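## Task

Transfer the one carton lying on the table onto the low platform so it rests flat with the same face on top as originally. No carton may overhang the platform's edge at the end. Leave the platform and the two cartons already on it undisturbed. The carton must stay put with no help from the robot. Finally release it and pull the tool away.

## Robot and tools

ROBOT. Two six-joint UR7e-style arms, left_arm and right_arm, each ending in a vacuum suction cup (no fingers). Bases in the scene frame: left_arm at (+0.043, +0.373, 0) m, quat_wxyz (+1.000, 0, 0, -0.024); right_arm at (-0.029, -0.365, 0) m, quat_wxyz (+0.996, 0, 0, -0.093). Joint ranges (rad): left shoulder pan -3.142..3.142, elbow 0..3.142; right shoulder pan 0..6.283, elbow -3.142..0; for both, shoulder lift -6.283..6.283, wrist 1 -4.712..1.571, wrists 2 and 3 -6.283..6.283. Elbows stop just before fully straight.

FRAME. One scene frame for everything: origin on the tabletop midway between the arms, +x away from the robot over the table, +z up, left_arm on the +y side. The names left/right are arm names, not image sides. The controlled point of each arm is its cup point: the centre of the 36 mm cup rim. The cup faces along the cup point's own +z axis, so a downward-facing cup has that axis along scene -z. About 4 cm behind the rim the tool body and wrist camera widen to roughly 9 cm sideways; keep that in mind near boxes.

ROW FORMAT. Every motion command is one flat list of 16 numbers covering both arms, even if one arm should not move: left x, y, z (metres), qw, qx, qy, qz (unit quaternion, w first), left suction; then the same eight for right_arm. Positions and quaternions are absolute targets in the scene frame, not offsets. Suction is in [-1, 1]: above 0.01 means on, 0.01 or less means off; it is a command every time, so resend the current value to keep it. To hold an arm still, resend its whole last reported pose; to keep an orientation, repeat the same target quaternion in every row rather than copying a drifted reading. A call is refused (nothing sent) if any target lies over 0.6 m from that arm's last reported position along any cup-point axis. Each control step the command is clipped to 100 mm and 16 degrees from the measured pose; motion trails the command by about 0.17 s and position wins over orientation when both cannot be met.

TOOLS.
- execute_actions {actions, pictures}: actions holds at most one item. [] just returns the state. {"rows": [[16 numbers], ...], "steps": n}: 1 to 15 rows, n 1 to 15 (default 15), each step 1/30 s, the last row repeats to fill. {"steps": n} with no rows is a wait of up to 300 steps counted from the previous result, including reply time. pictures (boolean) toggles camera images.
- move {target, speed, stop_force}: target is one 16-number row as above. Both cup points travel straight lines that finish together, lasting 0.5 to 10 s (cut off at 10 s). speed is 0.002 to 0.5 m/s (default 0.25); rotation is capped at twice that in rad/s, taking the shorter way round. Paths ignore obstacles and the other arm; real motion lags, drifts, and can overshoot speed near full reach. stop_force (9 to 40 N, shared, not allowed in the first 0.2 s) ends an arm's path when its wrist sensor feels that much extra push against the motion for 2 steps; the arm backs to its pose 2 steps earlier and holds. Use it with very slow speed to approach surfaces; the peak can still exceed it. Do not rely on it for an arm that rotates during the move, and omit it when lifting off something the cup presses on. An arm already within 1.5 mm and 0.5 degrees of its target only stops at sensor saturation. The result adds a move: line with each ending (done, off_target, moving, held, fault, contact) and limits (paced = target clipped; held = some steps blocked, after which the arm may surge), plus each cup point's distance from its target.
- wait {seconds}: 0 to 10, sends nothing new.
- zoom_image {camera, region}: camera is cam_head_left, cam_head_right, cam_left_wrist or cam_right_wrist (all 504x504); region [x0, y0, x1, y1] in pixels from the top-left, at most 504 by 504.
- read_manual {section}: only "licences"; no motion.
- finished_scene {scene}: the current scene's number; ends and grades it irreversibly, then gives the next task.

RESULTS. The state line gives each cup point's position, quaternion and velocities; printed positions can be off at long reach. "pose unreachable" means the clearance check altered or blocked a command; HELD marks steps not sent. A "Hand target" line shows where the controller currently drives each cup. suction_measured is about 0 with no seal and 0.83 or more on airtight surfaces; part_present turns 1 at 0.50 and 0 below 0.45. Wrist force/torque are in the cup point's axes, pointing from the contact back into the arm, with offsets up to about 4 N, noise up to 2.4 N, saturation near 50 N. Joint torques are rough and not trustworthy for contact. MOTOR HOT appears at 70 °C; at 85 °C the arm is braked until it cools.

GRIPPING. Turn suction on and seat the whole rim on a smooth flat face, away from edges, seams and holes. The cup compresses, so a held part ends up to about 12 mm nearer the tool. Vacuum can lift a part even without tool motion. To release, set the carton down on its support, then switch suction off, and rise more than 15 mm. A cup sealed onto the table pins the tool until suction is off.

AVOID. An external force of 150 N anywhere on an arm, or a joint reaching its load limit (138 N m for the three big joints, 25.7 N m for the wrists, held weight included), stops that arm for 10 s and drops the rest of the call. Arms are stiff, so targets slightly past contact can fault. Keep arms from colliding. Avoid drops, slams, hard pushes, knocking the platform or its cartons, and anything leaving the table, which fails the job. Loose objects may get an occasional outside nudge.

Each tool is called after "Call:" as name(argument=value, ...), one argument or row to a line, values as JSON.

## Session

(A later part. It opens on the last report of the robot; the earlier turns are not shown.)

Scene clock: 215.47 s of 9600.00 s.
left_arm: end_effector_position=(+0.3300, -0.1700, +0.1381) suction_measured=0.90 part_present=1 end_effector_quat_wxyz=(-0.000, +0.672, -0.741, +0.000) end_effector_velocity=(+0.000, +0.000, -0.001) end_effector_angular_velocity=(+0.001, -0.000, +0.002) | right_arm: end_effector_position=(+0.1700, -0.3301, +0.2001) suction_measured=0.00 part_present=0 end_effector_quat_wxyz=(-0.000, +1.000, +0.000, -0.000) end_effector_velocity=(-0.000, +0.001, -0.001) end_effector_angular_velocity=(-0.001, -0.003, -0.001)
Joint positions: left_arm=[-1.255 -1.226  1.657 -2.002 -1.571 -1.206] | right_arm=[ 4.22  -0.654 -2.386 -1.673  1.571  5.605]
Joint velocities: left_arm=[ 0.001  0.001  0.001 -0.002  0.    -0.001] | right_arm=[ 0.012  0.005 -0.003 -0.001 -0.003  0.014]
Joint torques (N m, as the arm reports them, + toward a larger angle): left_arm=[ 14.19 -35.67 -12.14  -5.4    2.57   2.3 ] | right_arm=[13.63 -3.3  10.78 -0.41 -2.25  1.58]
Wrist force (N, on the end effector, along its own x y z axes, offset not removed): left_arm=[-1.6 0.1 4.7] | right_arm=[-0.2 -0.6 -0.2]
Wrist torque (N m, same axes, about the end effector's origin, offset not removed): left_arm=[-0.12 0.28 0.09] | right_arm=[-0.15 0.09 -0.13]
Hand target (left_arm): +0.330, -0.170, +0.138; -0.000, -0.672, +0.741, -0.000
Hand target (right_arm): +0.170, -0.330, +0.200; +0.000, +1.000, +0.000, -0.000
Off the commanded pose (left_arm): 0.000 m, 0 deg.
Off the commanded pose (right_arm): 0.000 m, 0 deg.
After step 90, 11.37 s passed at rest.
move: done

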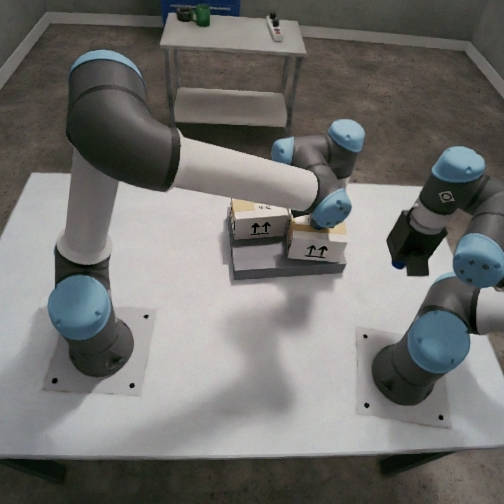

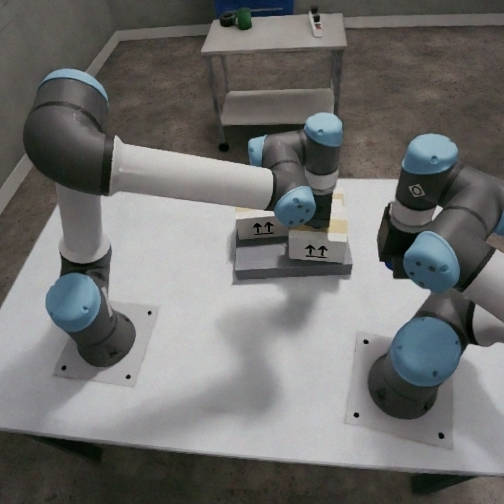

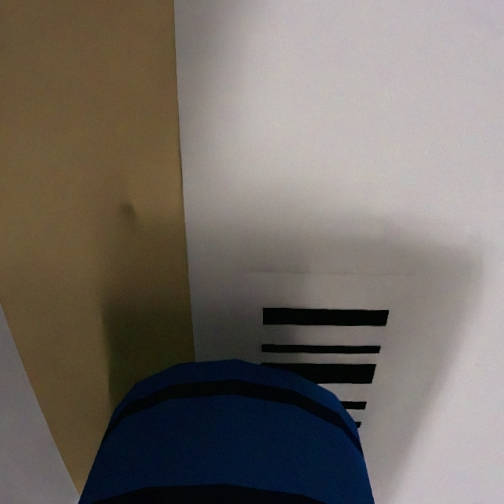

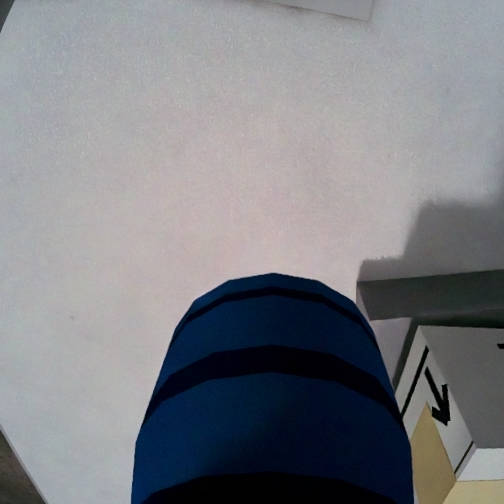

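Call:
move(
  target=[0.328,-0.15,0.142,0,-0.722,0.692,0,1, 0.17,-0.33,0.20,0,1,0,0,0],
  speed=0.02,
)

Call:
zoom_image(
  camera="cam_head_left",
  region=[220, 190, 370, 290],
)

Call:
zoom_image(
  camera="cam_head_right",
  region=[220, 190, 370, 290],
)

Call:
zoom_image(
  camera="cam_right_wrist",
  region=[304, 200, 504, 504],
)

Scene clock: 251.70 s of 9600.00 s.
left_arm: end_effector_position=(+0.3280, -0.1501, +0.1420) suction_measured=0.90 part_present=1 end_effector_quat_wxyz=(+0.000, +0.722, -0.692, -0.000) end_effector_velocity=(-0.000, +0.001, +0.000) end_effector_angular_velocity=(+0.000, +0.001, +0.005) | right_arm: end_effector_position=(+0.1700, -0.3300, +0.2000) suction_measured=0.00 part_present=0 end_effector_quat_wxyz=(+0.000, +1.000, +0.000, +0.000) end_effector_velocity=(+0.000, -0.000, +0.000) end_effector_angular_velocity=(-0.000, -0.000, -0.002)
Joint positions: left_arm=[-1.249 -1.27   1.707 -2.007 -1.571 -1.339] | right_arm=[ 4.221 -0.653 -2.387 -1.673  1.571  5.606]
Joint velocities: left_arm=[ 0.    -0.002  0.003 -0.    -0.001 -0.005] | right_arm=[-0.001  0.     0.    -0.    -0.     0.001]
Joint torques (N m, as the arm reports them, + toward a larger angle): left_arm=[ 13.78 -49.04  -9.16  -5.04  -2.15  -1.47] | right_arm=[-13.73 -20.21  10.96   5.43   1.04  -1.45]
Wrist force (N, on the end effector, along its own x y z axes, offset not removed): left_arm=[0.0 -0.9 6.0] | right_arm=[-0.2 0.0 -0.4]
Wrist torque (N m, same axes, about the end effector's origin, offset not removed): left_arm=[-0.06 0.27 0.13] | right_arm=[-0.11 0.07 -0.05]
Hand target (left_arm): +0.328, -0.150, +0.142; +0.000, +0.722, -0.692, +0.000
Hand target (right_arm): +0.170, -0.330, +0.200; +0.000, +1.000, +0.000, -0.000
Off the commanded pose (left_arm): 0.000 m, 0 deg.
Off the commanded pose (right_arm): 0.000 m, 0 deg.
After step 90, 29.50 s passed at rest.
move: done

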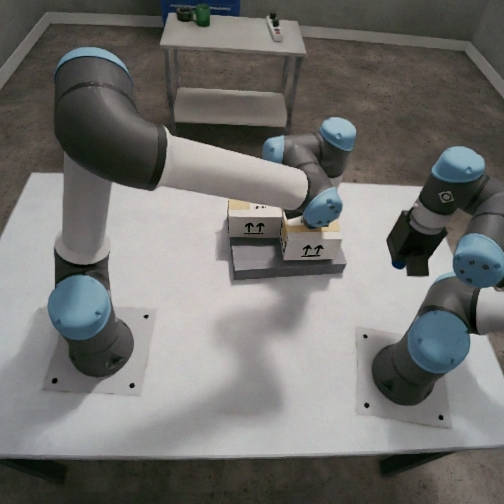

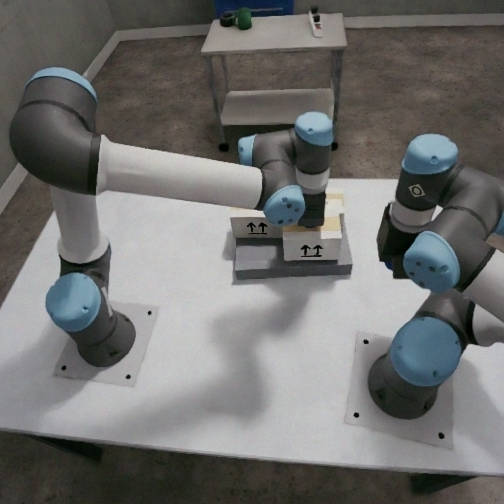

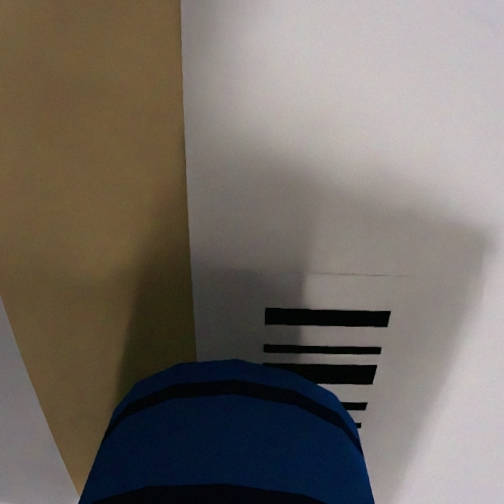

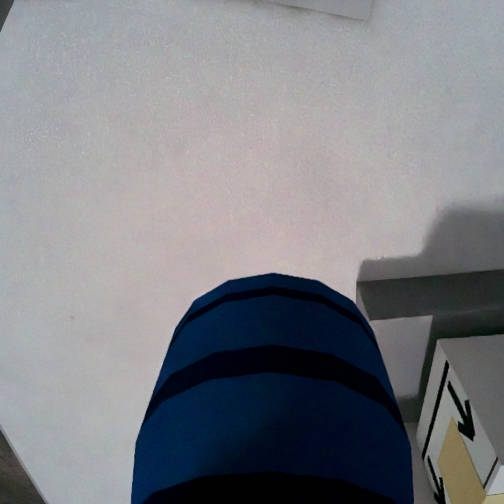

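Region (220, 190, 370, 290) of cam_head_left's 504x504 image, scaled by 3.360, with more detail than that image has.

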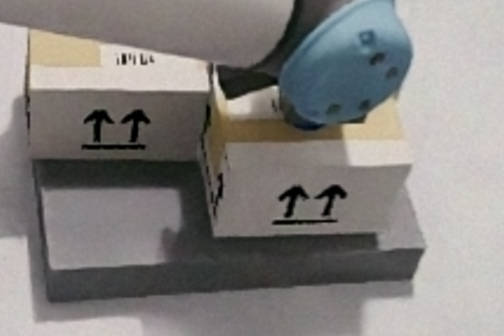

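Region (220, 190, 370, 290) of cam_head_right's 504x504 image, scaled by 3.360, with more detail than that image has.

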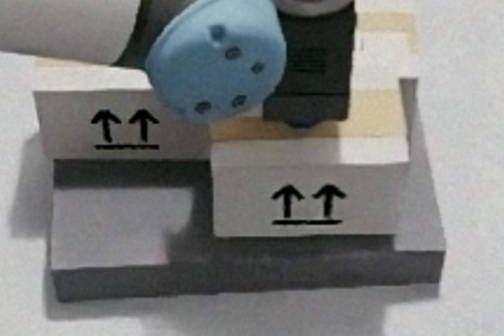

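Region (304, 200, 504, 504) of cam_right_wrist's 504x504 image, scaled by 1.658, with more detail than that image has; it fills the left 332 columns of this view, and the rest is white.

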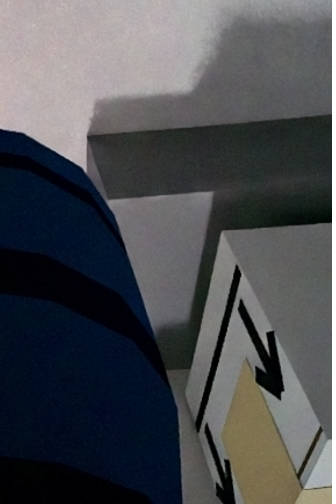

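Call:
move(
  target=[0.322,-0.155,0.138,0,-0.740,0.673,0,1, 0.17,-0.33,0.20,0,1,0,0,0],
  speed=0.01,
)

Call:
zoom_image(
  camera="cam_head_left",
  region=[220, 190, 370, 290],
)

Call:
zoom_image(
  camera="cam_right_wrist",
  region=[304, 200, 504, 504],
)

Scene clock: 270.90 s of 9600.00 s.
left_arm: end_effector_position=(+0.3220, -0.1550, +0.1380) suction_measured=0.90 part_present=1 end_effector_quat_wxyz=(-0.000, +0.740, -0.673, -0.000) end_effector_velocity=(-0.000, -0.001, +0.000) end_effector_angular_velocity=(-0.001, -0.000, +0.001) | right_arm: end_effector_position=(+0.1700, -0.3300, +0.2000) suction_measured=0.00 part_present=0 end_effector_quat_wxyz=(+0.000, +1.000, -0.000, -0.000) end_effector_velocity=(+0.000, -0.000, -0.000) end_effector_angular_velocity=(-0.001, -0.001, +0.001)
Joint positions: left_arm=[-1.261 -1.263  1.708 -2.016 -1.571 -1.404] | right_arm=[ 4.221 -0.653 -2.387 -1.673  1.571  5.606]
Joint velocities: left_arm=[-0.001  0.001 -0.001 -0.001 -0.    -0.002] | right_arm=[ 0.001  0.    -0.001 -0.    -0.001  0.   ]
Joint torques (N m, as the arm reports them, + toward a larger angle): left_arm=[-13.78 -35.24 -12.65  -5.21  -1.94  -1.73] | right_arm=[-14.21 -20.29  10.5    5.67   1.93  -1.54]
Wrist force (N, on the end effector, along its own x y z axes, offset not removed): left_arm=[-0.9 -1.6 4.6] | right_arm=[-0.3 1.0 -0.9]
Wrist torque (N m, same axes, about the end effector's origin, offset not removed): left_arm=[-0.11 0.19 0.09] | right_arm=[0.11 -0.03 -0.15]
Hand target (left_arm): +0.322, -0.155, +0.138; -0.000, +0.740, -0.673, -0.000
Hand target (right_arm): +0.170, -0.330, +0.200; +0.000, +1.000, +0.000, -0.000
Off the commanded pose (left_arm): 0.000 m, 0 deg.
Off the commanded pose (right_arm): 0.000 m, 0 deg.
After step 90, 13.37 s passed at rest.
move: done

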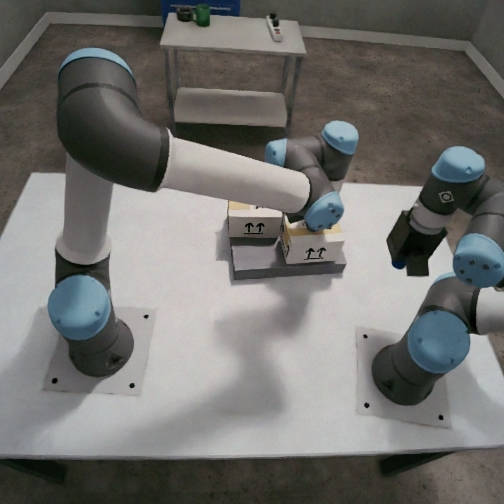

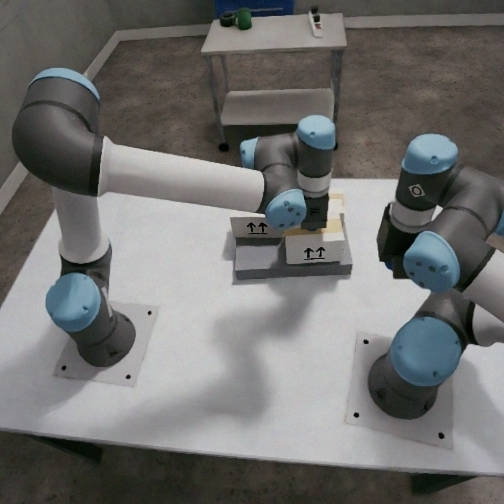

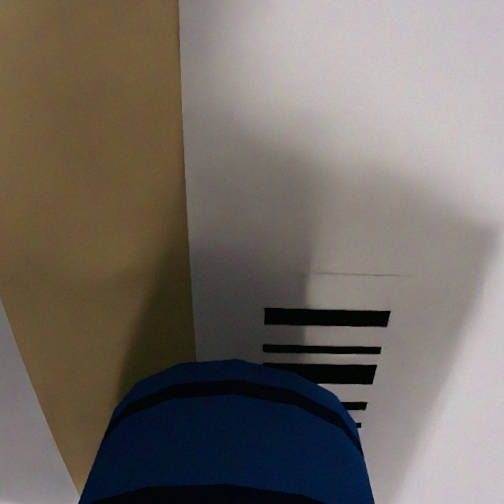

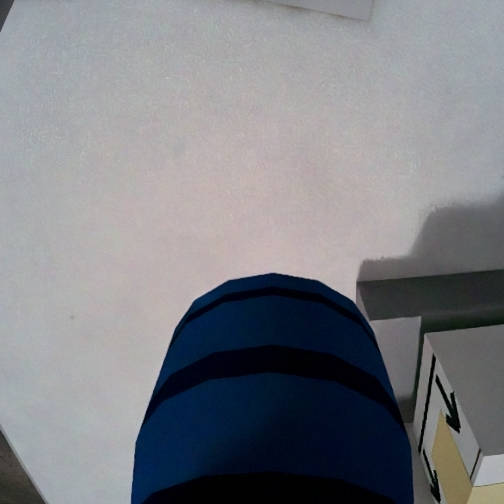

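Region (220, 190, 370, 290) of cam_head_left's 504x504 image, scaled by 3.360, with more detail than that image has.

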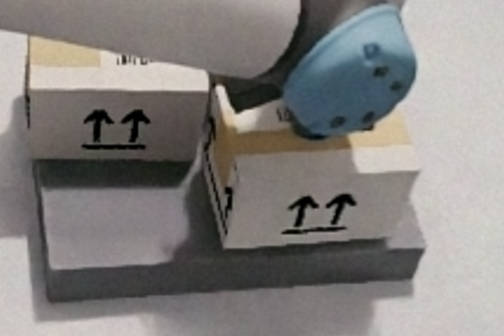

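Region (304, 200, 504, 504) of cam_right_wrist's 504x504 image, scaled by 1.658, with more detail than that image has; it fills the left 332 columns of this view, and the rest is white.

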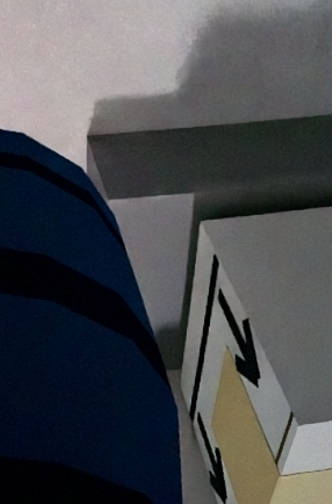

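Call:
move(
  target=[0.324,-0.155,0.11,0,-0.740,0.673,0,1, 0.17,-0.33,0.20,0,1,0,0,0],
  speed=0.004,
  stop_force=10,
)

Call:
zoom_image(
  camera="cam_head_left",
  region=[220, 190, 370, 290],
)

Call:
zoom_image(
  camera="cam_right_wrist",
  region=[304, 200, 504, 504],
)

Scene clock: 280.57 s of 9600.00 s.
left_arm: end_effector_position=(+0.3229, -0.1549, +0.1252) suction_measured=0.90 part_present=1 end_effector_quat_wxyz=(-0.000, +0.740, -0.673, -0.000) end_effector_velocity=(-0.000, +0.001, +0.000) end_effector_angular_velocity=(+0.003, +0.000, +0.001) | right_arm: end_effector_position=(+0.1700, -0.3300, +0.2000) suction_measured=0.00 part_present=0 end_effector_quat_wxyz=(+0.000, +1.000, -0.000, -0.000) end_effector_velocity=(-0.000, +0.000, +0.001) end_effector_angular_velocity=(+0.001, -0.000, +0.001)
Joint positions: left_arm=[-1.26  -1.249  1.725 -2.047 -1.571 -1.403] | right_arm=[ 4.221 -0.653 -2.387 -1.673  1.571  5.606]
Joint velocities: left_arm=[ 0.    -0.001 -0.     0.004  0.    -0.001] | right_arm=[ 0.001  0.     0.001 -0.001  0.    -0.   ]
Joint torques (N m, as the arm reports them, + toward a larger angle): left_arm=[ 10.63 -35.18 -27.22  -0.5   -1.77   1.64] | right_arm=[-14.21 -20.23  10.99   5.59   2.18  -1.48]
Wrist force (N, on the end effector, along its own x y z axes, offset not removed): left_arm=[-6.7 1.0 -15.2] | right_arm=[-1.0 -0.1 0.1]
Wrist torque (N m, same axes, about the end effector's origin, offset not removed): left_arm=[-0.14 0.49 0.08] | right_arm=[-0.14 0.16 -0.09]
Hand target (left_arm): +0.323, -0.155, +0.125; +0.000, +0.740, -0.673, +0.000
Hand target (right_arm): +0.170, -0.330, +0.200; -0.000, +1.000, +0.000, -0.000
Off the commanded pose (left_arm): 0.015 m, 0 deg.
Off the commanded pose (right_arm): 0.000 m, 0 deg.
After step 90, 3.10 s passed at rest.
move: contact (left_arm)

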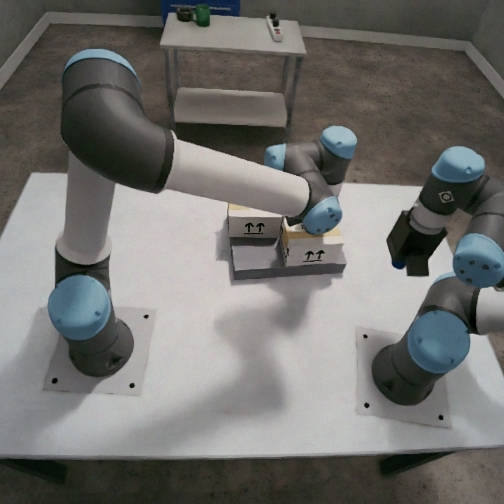

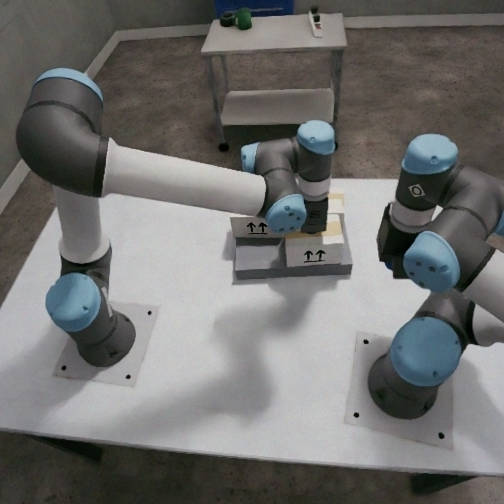

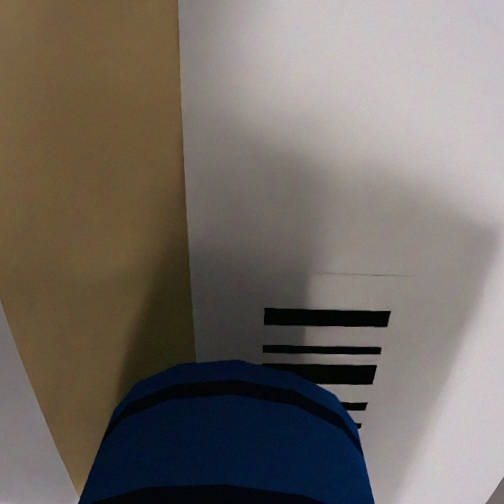

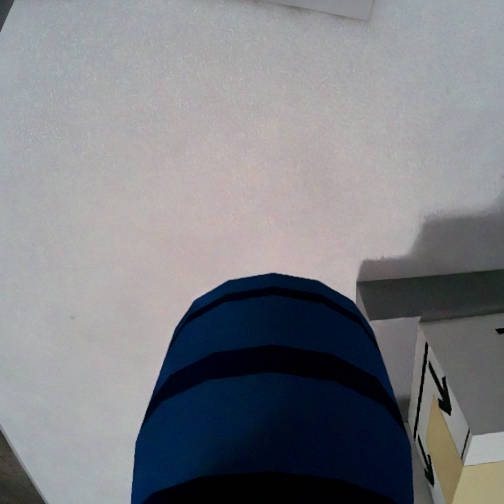

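Region (220, 190, 370, 290) of cam_head_left's 504x504 image, scaled by 3.360, with more detail than that image has.

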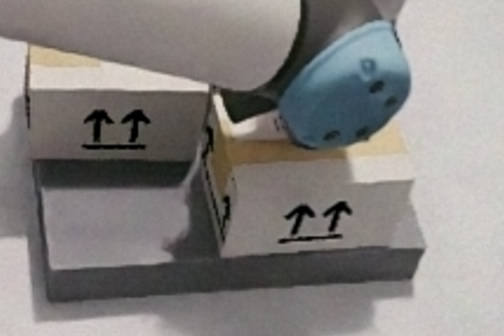

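Region (304, 200, 504, 504) of cam_right_wrist's 504x504 image, scaled by 1.658, with more detail than that image has; it fills the left 332 columns of this view, and the rest is white.

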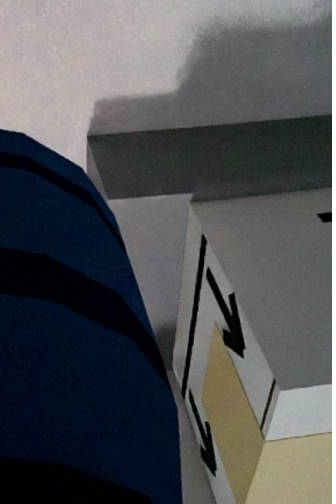

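Call:
execute_actions(
  actions=[
    {"rows":[[0.323,-0.155,0.126,0,-0.740,0.673,0,0,0.17,-0.33,0.20,0,1,0,0,0]],"steps":15},
  ],
  pictures=false,
)

Call:
move(
  target=[0.323,-0.155,0.16,0,-0.740,0.673,0,0, 0.17,-0.36,0.22,0,1,0,0,0],
  speed=0.05,
)

Call:
move(
  target=[0.45,0.02,0.33,0,0,1,0,0, 0.20,-0.48,0.35,0,1,0,0,0],
  speed=0.25,
)

Scene clock: 290.40 s of 9600.00 s.
left_arm: end_effector_position=(+0.3229, -0.1550, +0.1260) suction_measured=0.00 part_present=0 end_effector_quat_wxyz=(+0.000, +0.740, -0.673, +0.000) end_effector_velocity=(-0.000, +0.000, -0.000) end_effector_angular_velocity=(+0.000, +0.001, -0.000) | right_arm: end_effector_position=(+0.1700, -0.3300, +0.2000) suction_measured=0.00 part_present=0 end_effector_quat_wxyz=(-0.000, +1.000, -0.000, -0.000) end_effector_velocity=(-0.000, +0.000, +0.000) end_effector_angular_velocity=(+0.001, +0.001, +0.001)
Joint positions: left_arm=[-1.26  -1.249  1.724 -2.045 -1.571 -1.403] | right_arm=[ 4.221 -0.653 -2.387 -1.673  1.571  5.606]
Joint velocities: left_arm=[ 0.     0.     0.     0.    -0.001  0.001] | right_arm=[ 0.001  0.     0.    -0.     0.001 -0.   ]
Joint torques (N m, as the arm reports them, + toward a larger angle): left_arm=[  2.76 -33.9  -26.36   0.61   0.87   2.08] | right_arm=[-13.74 -19.82  12.01   5.48   2.01  -1.54]
Wrist force (N, on the end effector, along its own x y z axes, offset not removed): left_arm=[-1.9 -0.8 -15.6] | right_arm=[-0.7 0.5 -0.5]
Wrist torque (N m, same axes, about the end effector's origin, offset not removed): left_arm=[-0.07 0.24 0.06] | right_arm=[0.03 0.12 -0.08]
Hand target (left_arm): +0.323, -0.155, +0.126; -0.000, +0.740, -0.673, +0.000
Hand target (right_arm): +0.170, -0.330, +0.200; -0.000, +1.000, +0.000, -0.000
Off the commanded pose (left_arm): 0.000 m, 0 deg.
Off the commanded pose (right_arm): 0.000 m, 0 deg.
Steps of this call (steps 1 to 90: nothing new was sent; then 6.33 s passed at rest; steps 91 to 105: all 15 steps of this action). Readings (end_effector_position | what the end effector reports):
91: left_arm (+0.3229, -0.1550, +0.1254) | right_arm (+0.1700, -0.3300, +0.2000) | left_arm suction_measured=0.46 part_present=1 | right_arm suction_measured=0.00 part_present=0
92: left_arm (+0.3229, -0.1551, +0.1256) | right_arm (+0.1700, -0.3300, +0.2000) | left_arm suction_measured=0.03 part_present=0 | right_arm suction_measured=0.00 part_present=0
94: left_arm (+0.3230, -0.1552, +0.1259) | right_arm (+0.1700, -0.3300, +0.2000) | left_arm suction_measured=0.00 part_present=0 | right_arm suction_measured=0.00 part_present=0
98: left_arm (+0.3229, -0.1551, +0.1260) | right_arm (+0.1700, -0.3300, +0.2000) | left_arm suction_measured=0.00 part_present=0 | right_arm suction_measured=0.00 part_present=0
105: the state above

Scene clock: 291.73 s of 9600.00 s.
left_arm: end_effector_position=(+0.3230, -0.1550, +0.1598) suction_measured=0.00 part_present=0 end_effector_quat_wxyz=(-0.000, +0.740, -0.673, +0.000) end_effector_velocity=(-0.000, +0.000, +0.002) end_effector_angular_velocity=(+0.001, +0.000, -0.000) | right_arm: end_effector_position=(+0.1700, -0.3598, +0.2199) suction_measured=0.00 part_present=0 end_effector_quat_wxyz=(+0.000, +1.000, -0.000, +0.000) end_effector_velocity=(-0.000, -0.001, +0.002) end_effector_angular_velocity=(+0.003, +0.003, -0.001)
Joint positions: left_arm=[-1.259 -1.283  1.674 -1.962 -1.571 -1.403] | right_arm=[ 4.087 -0.648 -2.336 -1.728  1.571  5.472]
Joint velocities: left_arm=[-0.    -0.002 -0.003  0.005 -0.     0.   ] | right_arm=[-0.013 -0.003  0.004 -0.002  0.004 -0.012]
Joint torques (N m, as the arm reports them, + toward a larger angle): left_arm=[ 13.73 -45.4  -33.36  -0.26  -1.02   1.92] | right_arm=[-14.59 -17.98  32.77  -0.15   2.2   -1.19]
Wrist force (N, on the end effector, along its own x y z axes, offset not removed): left_arm=[-0.2 0.9 0.3] | right_arm=[0.3 -1.4 -0.7]
Wrist torque (N m, same axes, about the end effector's origin, offset not removed): left_arm=[0.14 0.20 0.08] | right_arm=[-0.25 -0.01 -0.12]
Hand target (left_arm): +0.323, -0.155, +0.160; +0.000, +0.740, -0.673, +0.000
Hand target (right_arm): +0.170, -0.360, +0.220; -0.000, +1.000, -0.000, +0.000
Off the commanded pose (left_arm): 0.000 m, 0 deg.
Off the commanded pose (right_arm): 0.000 m, 0 deg.
move: done

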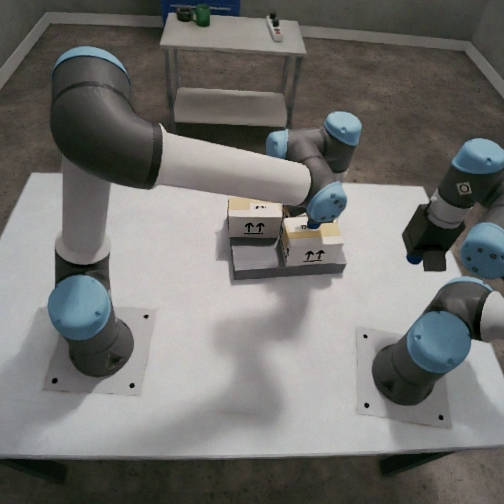

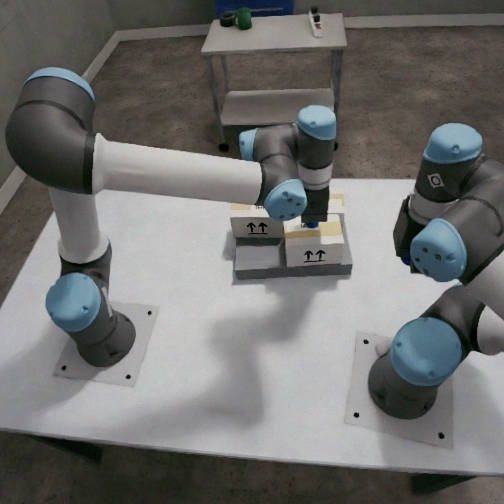

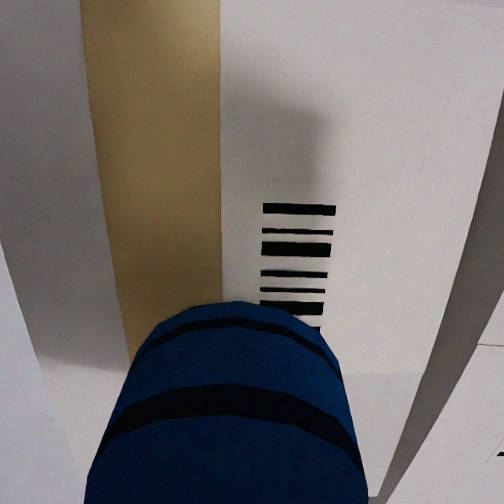

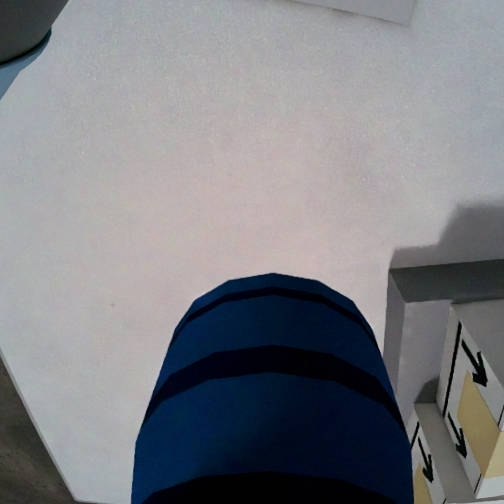

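Scene clock: 295.53 s of 9600.00 s.
left_arm: end_effector_position=(+0.4501, +0.0199, +0.3300) suction_measured=0.00 part_present=0 end_effector_quat_wxyz=(+0.000, -0.001, +1.000, -0.000) end_effector_velocity=(+0.001, +0.001, +0.001) end_effector_angular_velocity=(+0.001, +0.003, -0.011) | right_arm: end_effector_position=(+0.2002, -0.4799, +0.3499) suction_measured=0.00 part_present=0 end_effector_quat_wxyz=(-0.000, +1.000, -0.000, +0.000) end_effector_velocity=(-0.000, -0.001, +0.001) end_effector_angular_velocity=(-0.001, +0.001, -0.001)
Joint positions: left_arm=[-0.916 -1.499  1.488 -1.561 -1.571  0.605] | right_arm=[ 3.41  -0.921 -1.937 -1.853  1.571  4.795]
Joint velocities: left_arm=[ 0.003  0.002 -0.004  0.004 -0.002  0.015] | right_arm=[-0.005 -0.003  0.003 -0.001 -0.001 -0.005]
Joint torques (N m, as the arm reports them, + toward a larger angle): left_arm=[ 13.41 -23.76 -35.43  -0.96  -2.74   2.1 ] | right_arm=[-12.78 -11.74  31.15  -0.18   2.22  -1.72]
Wrist force (N, on the end effector, along its own x y z axes, offset not removed): left_arm=[-0.5 -0.3 -2.1] | right_arm=[0.3 -0.5 0.4]
Wrist torque (N m, same axes, about the end effector's origin, offset not removed): left_arm=[-0.05 0.26 0.05] | right_arm=[-0.22 0.00 -0.11]
Hand target (left_arm): +0.450, +0.020, +0.330; +0.000, -0.000, +1.000, -0.000
Hand target (right_arm): +0.200, -0.480, +0.350; -0.000, +1.000, -0.000, +0.000
Off the commanded pose (left_arm): 0.000 m, 0 deg.
Off the commanded pose (right_arm): 0.000 m, 0 deg.
move: done

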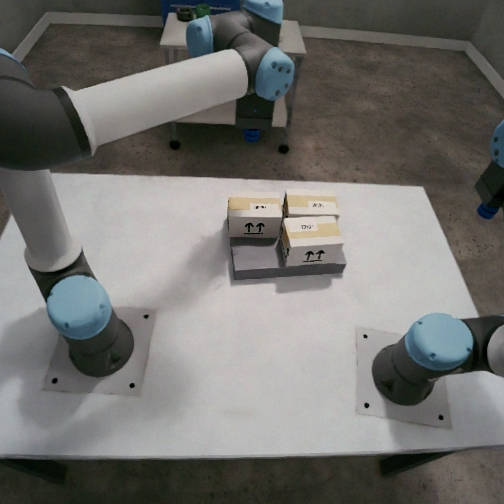

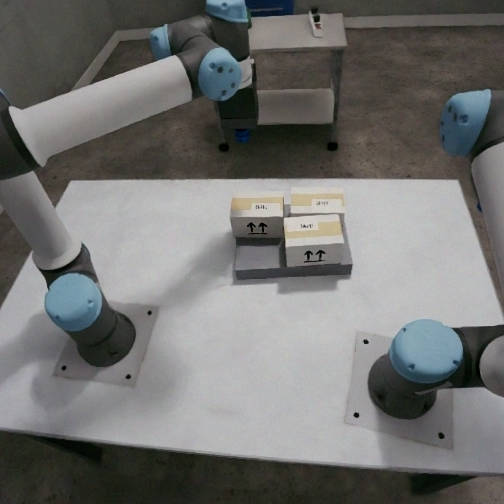

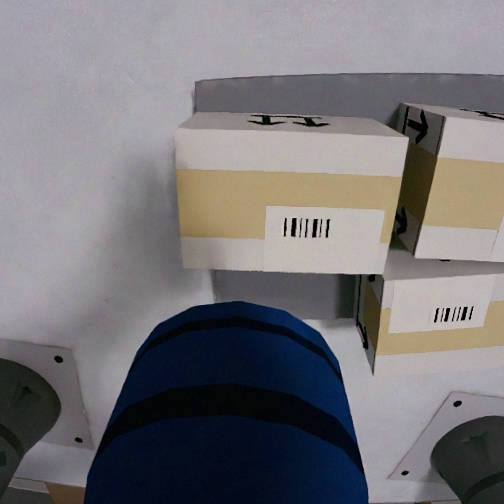

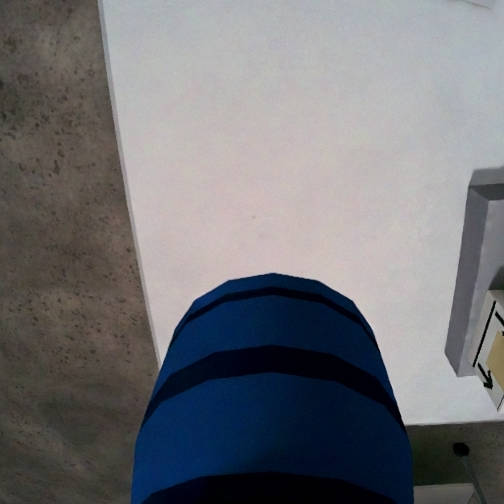

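Call:
move(
  target=[0.42,0.30,0.30,0,0,1,0,0, 0.36,-0.08,0.33,0,0,1,0,0],
  speed=0.3,
)

Scene clock: 317.23 s of 9600.00 s.
left_arm: end_effector_position=(+0.4204, +0.3000, +0.3000) suction_measured=0.00 part_present=0 end_effector_quat_wxyz=(+0.000, -0.000, +1.000, -0.000) end_effector_velocity=(-0.000, -0.000, -0.000) end_effector_angular_velocity=(-0.000, +0.001, +0.001) | right_arm: end_effector_position=(+0.3599, -0.0804, +0.3291) suction_measured=0.00 part_present=0 end_effector_quat_wxyz=(+0.032, +0.000, +0.999, +0.035) end_effector_velocity=(-0.001, -0.001, -0.001) end_effector_angular_velocity=(-0.011, -0.002, -0.001)
Joint positions: left_arm=[-0.497 -1.885  1.9   -1.587 -1.571  1.025] | right_arm=[ 4.244 -1.924 -1.123 -4.712  4.72   5.628]
Joint velocities: left_arm=[-0.    -0.     0.001  0.    -0.    -0.001] | right_arm=[ 0.005 -0.001 -0.002 -0.004  0.009  0.006]
Joint torques (N m, as the arm reports them, + toward a larger angle): left_arm=[ 12.99 -18.4  -12.09  -4.75  -2.37   2.15] | right_arm=[13.49 27.6   5.93 -5.2   2.03  1.73]
Wrist force (N, on the end effector, along its own x y z axes, offset not removed): left_arm=[-0.4 -2.7 -1.1] | right_arm=[-0.4 -1.1 0.3]
Wrist torque (N m, same axes, about the end effector's origin, offset not removed): left_arm=[-0.32 0.16 0.09] | right_arm=[-0.19 0.03 -0.09]
Hand target (left_arm): +0.420, +0.300, +0.300; +0.000, -0.000, +1.000, -0.000
Hand target (right_arm): +0.360, -0.080, +0.329; +0.032, +0.000, +0.999, +0.034
Off the commanded pose (left_arm): 0.000 m, 0 deg.
Off the commanded pose (right_arm): 0.001 m, 5 deg.
joint sent to its limit (right arm) — the command would take joint 4 (wrist 1) past its lower limit, so that joint was sent only as far as its limit.
After step 90, 8.57 s passed at rest.
move: off_target (right_arm); limits=paced

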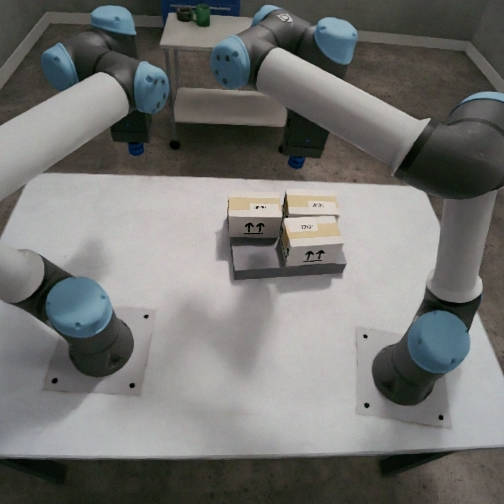

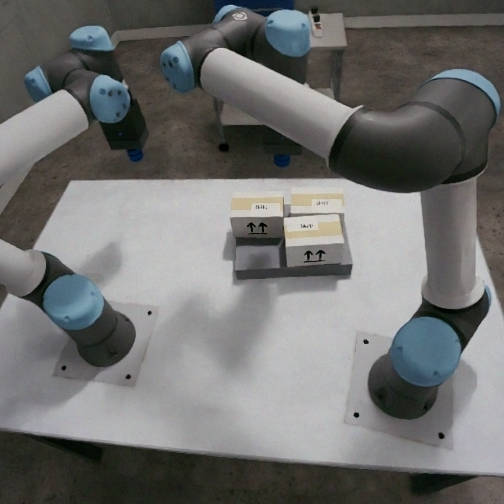

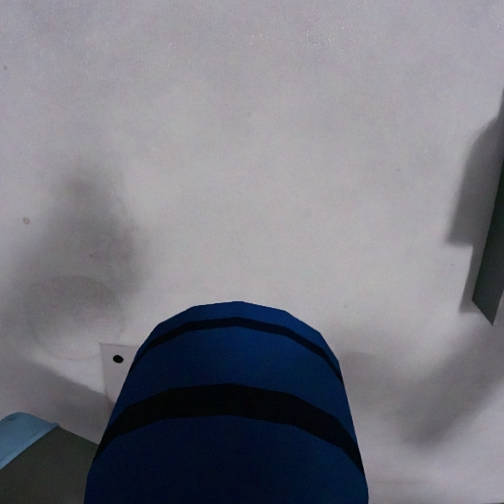

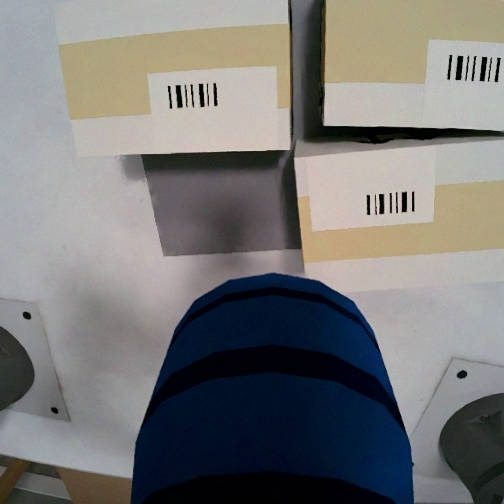

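Call:
zoom_image(
  camera="cam_head_left",
  region=[110, 160, 370, 300],
)

Call:
zoom_image(
  camera="cam_head_right",
  region=[110, 160, 370, 300],
)

Region (110, 160, 370, 300) of cam_head_left's 504x504 image, scaled by 1.938, with more detail than that image has; it fills the top 271 rows of this view, and the rest is white.

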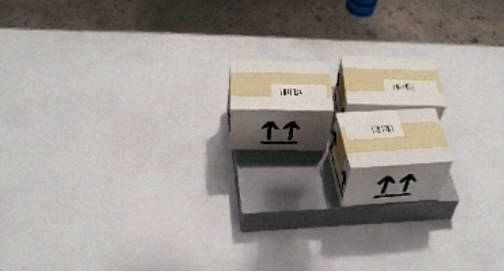

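Region (110, 160, 370, 300) of cam_head_right's 504x504 image, scaled by 1.938, with more detail than that image has; it fills the top 271 rows of this view, and the rest is white.

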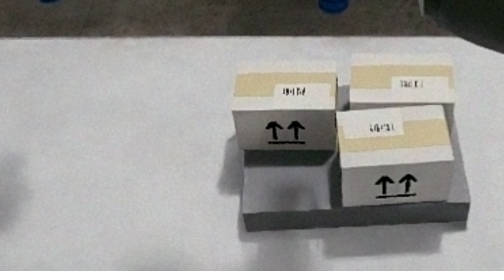

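Call:
move(
  target=[0.42,0.30,0.30,0,0,1,0,0, 0.35,-0.45,0.38,0,0,1,0,0],
  speed=0.3,
)

Call:
move(
  target=[0.414,-0.01,0.20,0,0,1,0,0, 0.35,-0.45,0.38,0,0,1,0,0],
  speed=0.25,
)

Scene clock: 356.37 s of 9600.00 s.
left_arm: end_effector_position=(+0.4200, +0.3000, +0.3000) suction_measured=0.00 part_present=0 end_effector_quat_wxyz=(-0.000, -0.000, +1.000, -0.000) end_effector_velocity=(+0.000, +0.000, +0.000) end_effector_angular_velocity=(+0.000, -0.000, +0.001) | right_arm: end_effector_position=(+0.3498, -0.4499, +0.3789) suction_measured=0.00 part_present=0 end_effector_quat_wxyz=(+0.084, +0.000, +0.996, +0.009) end_effector_velocity=(+0.001, -0.002, +0.000) end_effector_angular_velocity=(-0.005, -0.002, +0.004)
Joint positions: left_arm=[-0.497 -1.885  1.901 -1.586 -1.571  1.025] | right_arm=[ 3.461 -1.647 -1.325 -4.712  4.716  4.846]
Joint velocities: left_arm=[-0.    -0.    -0.     0.     0.    -0.001] | right_arm=[-0.003 -0.001  0.002  0.001  0.004 -0.009]
Joint torques (N m, as the arm reports them, + toward a larger angle): left_arm=[-14.37 -18.35 -11.71  -0.91  -2.37  -1.55] | right_arm=[-14.24  13.36  24.86  -4.5    2.13  -1.38]
Wrist force (N, on the end effector, along its own x y z axes, offset not removed): left_arm=[-0.8 -1.7 -1.4] | right_arm=[-0.3 -1.2 -0.6]
Wrist torque (N m, same axes, about the end effector's origin, offset not removed): left_arm=[-0.27 0.30 0.08] | right_arm=[-0.19 -0.01 -0.07]
Hand target (left_arm): +0.420, +0.300, +0.300; -0.000, -0.000, +1.000, +0.000
Hand target (right_arm): +0.350, -0.450, +0.379; +0.084, +0.000, +0.996, +0.009
Off the commanded pose (left_arm): 0.000 m, 0 deg.
Off the commanded pose (right_arm): 0.001 m, 10 deg.
joint sent to its limit (right arm) — the command would take joint 4 (wrist 1) past its lower limit, so that joint was sent only as far as its limit.
After step 90, 34.27 s passed at rest.
move: off_target (right_arm)

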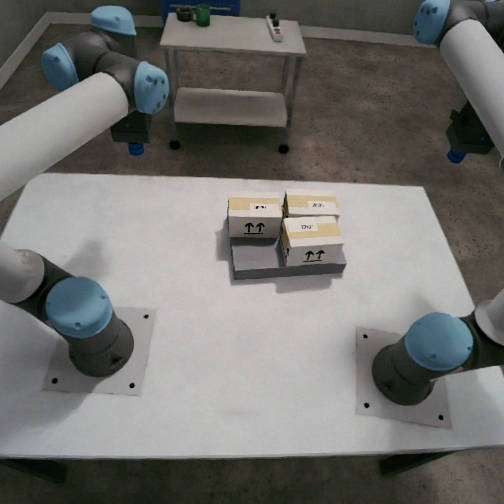

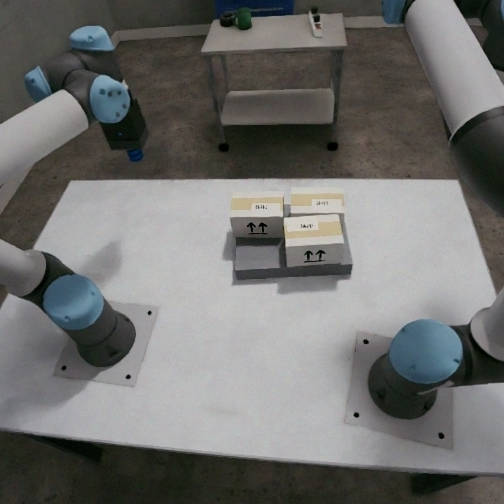

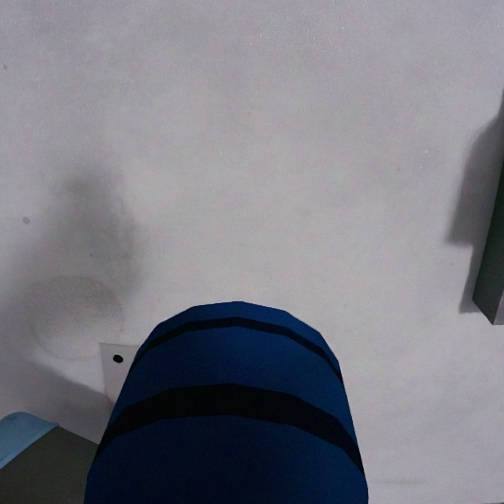

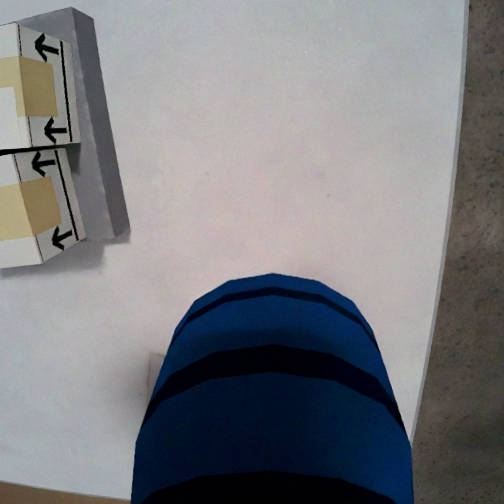

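Scene clock: 358.27 s of 9600.00 s.
left_arm: end_effector_position=(+0.4136, -0.0099, +0.2000) suction_measured=0.00 part_present=0 end_effector_quat_wxyz=(-0.000, -0.000, +1.000, +0.000) end_effector_velocity=(+0.001, -0.002, -0.001) end_effector_angular_velocity=(+0.001, -0.001, -0.001) | right_arm: end_effector_position=(+0.3499, -0.4500, +0.3789) suction_measured=0.00 part_present=0 end_effector_quat_wxyz=(+0.084, +0.000, +0.996, +0.009) end_effector_velocity=(-0.000, +0.000, +0.001) end_effector_angular_velocity=(+0.001, +0.000, -0.001)
Joint positions: left_arm=[-1.006 -1.466  1.789 -1.894 -1.571  0.516] | right_arm=[ 3.461 -1.647 -1.325 -4.712  4.717  4.845]
Joint velocities: left_arm=[-0.001  0.005 -0.004 -0.001  0.001 -0.001] | right_arm=[-0.     0.001  0.001 -0.001 -0.001  0.   ]
Joint torques (N m, as the arm reports them, + toward a larger angle): left_arm=[-13.55 -22.47 -33.98  -4.79   2.53  -1.55] | right_arm=[14.63 31.38 26.92 -2.66  2.12 -1.61]
Wrist force (N, on the end effector, along its own x y z axes, offset not removed): left_arm=[0.9 -0.1 0.4] | right_arm=[0.8 0.3 0.1]
Wrist torque (N m, same axes, about the end effector's origin, offset not removed): left_arm=[-0.01 0.04 0.04] | right_arm=[0.04 -0.10 -0.11]
Hand target (left_arm): +0.414, -0.010, +0.200; -0.000, +0.000, +1.000, +0.000
Hand target (right_arm): +0.350, -0.450, +0.379; +0.084, +0.000, +0.996, +0.009
Off the commanded pose (left_arm): 0.000 m, 0 deg.
Off the commanded pose (right_arm): 0.001 m, 10 deg.
joint sent to its limit (right arm) — the command would take joint 4 (wrist 1) past its lower limit, so that joint was sent only as far as its limit.
move: off_target (right_arm)

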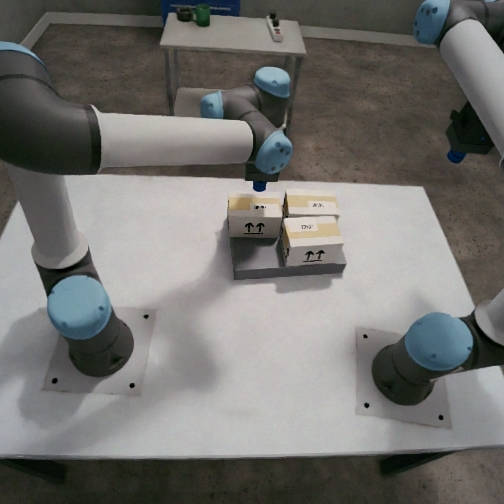

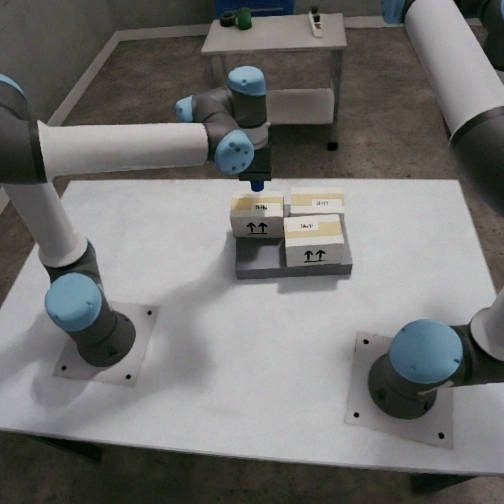

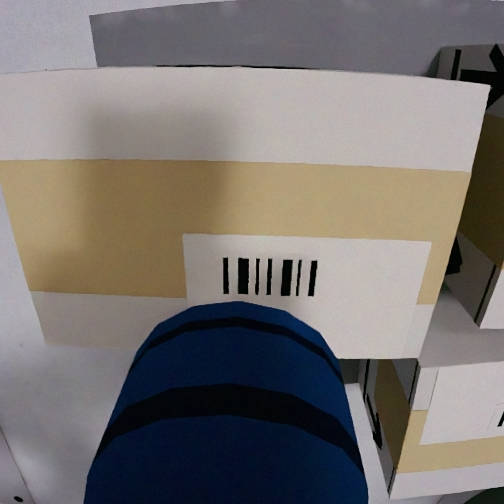

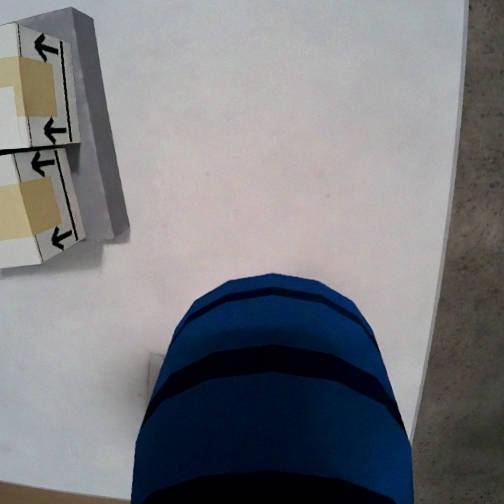

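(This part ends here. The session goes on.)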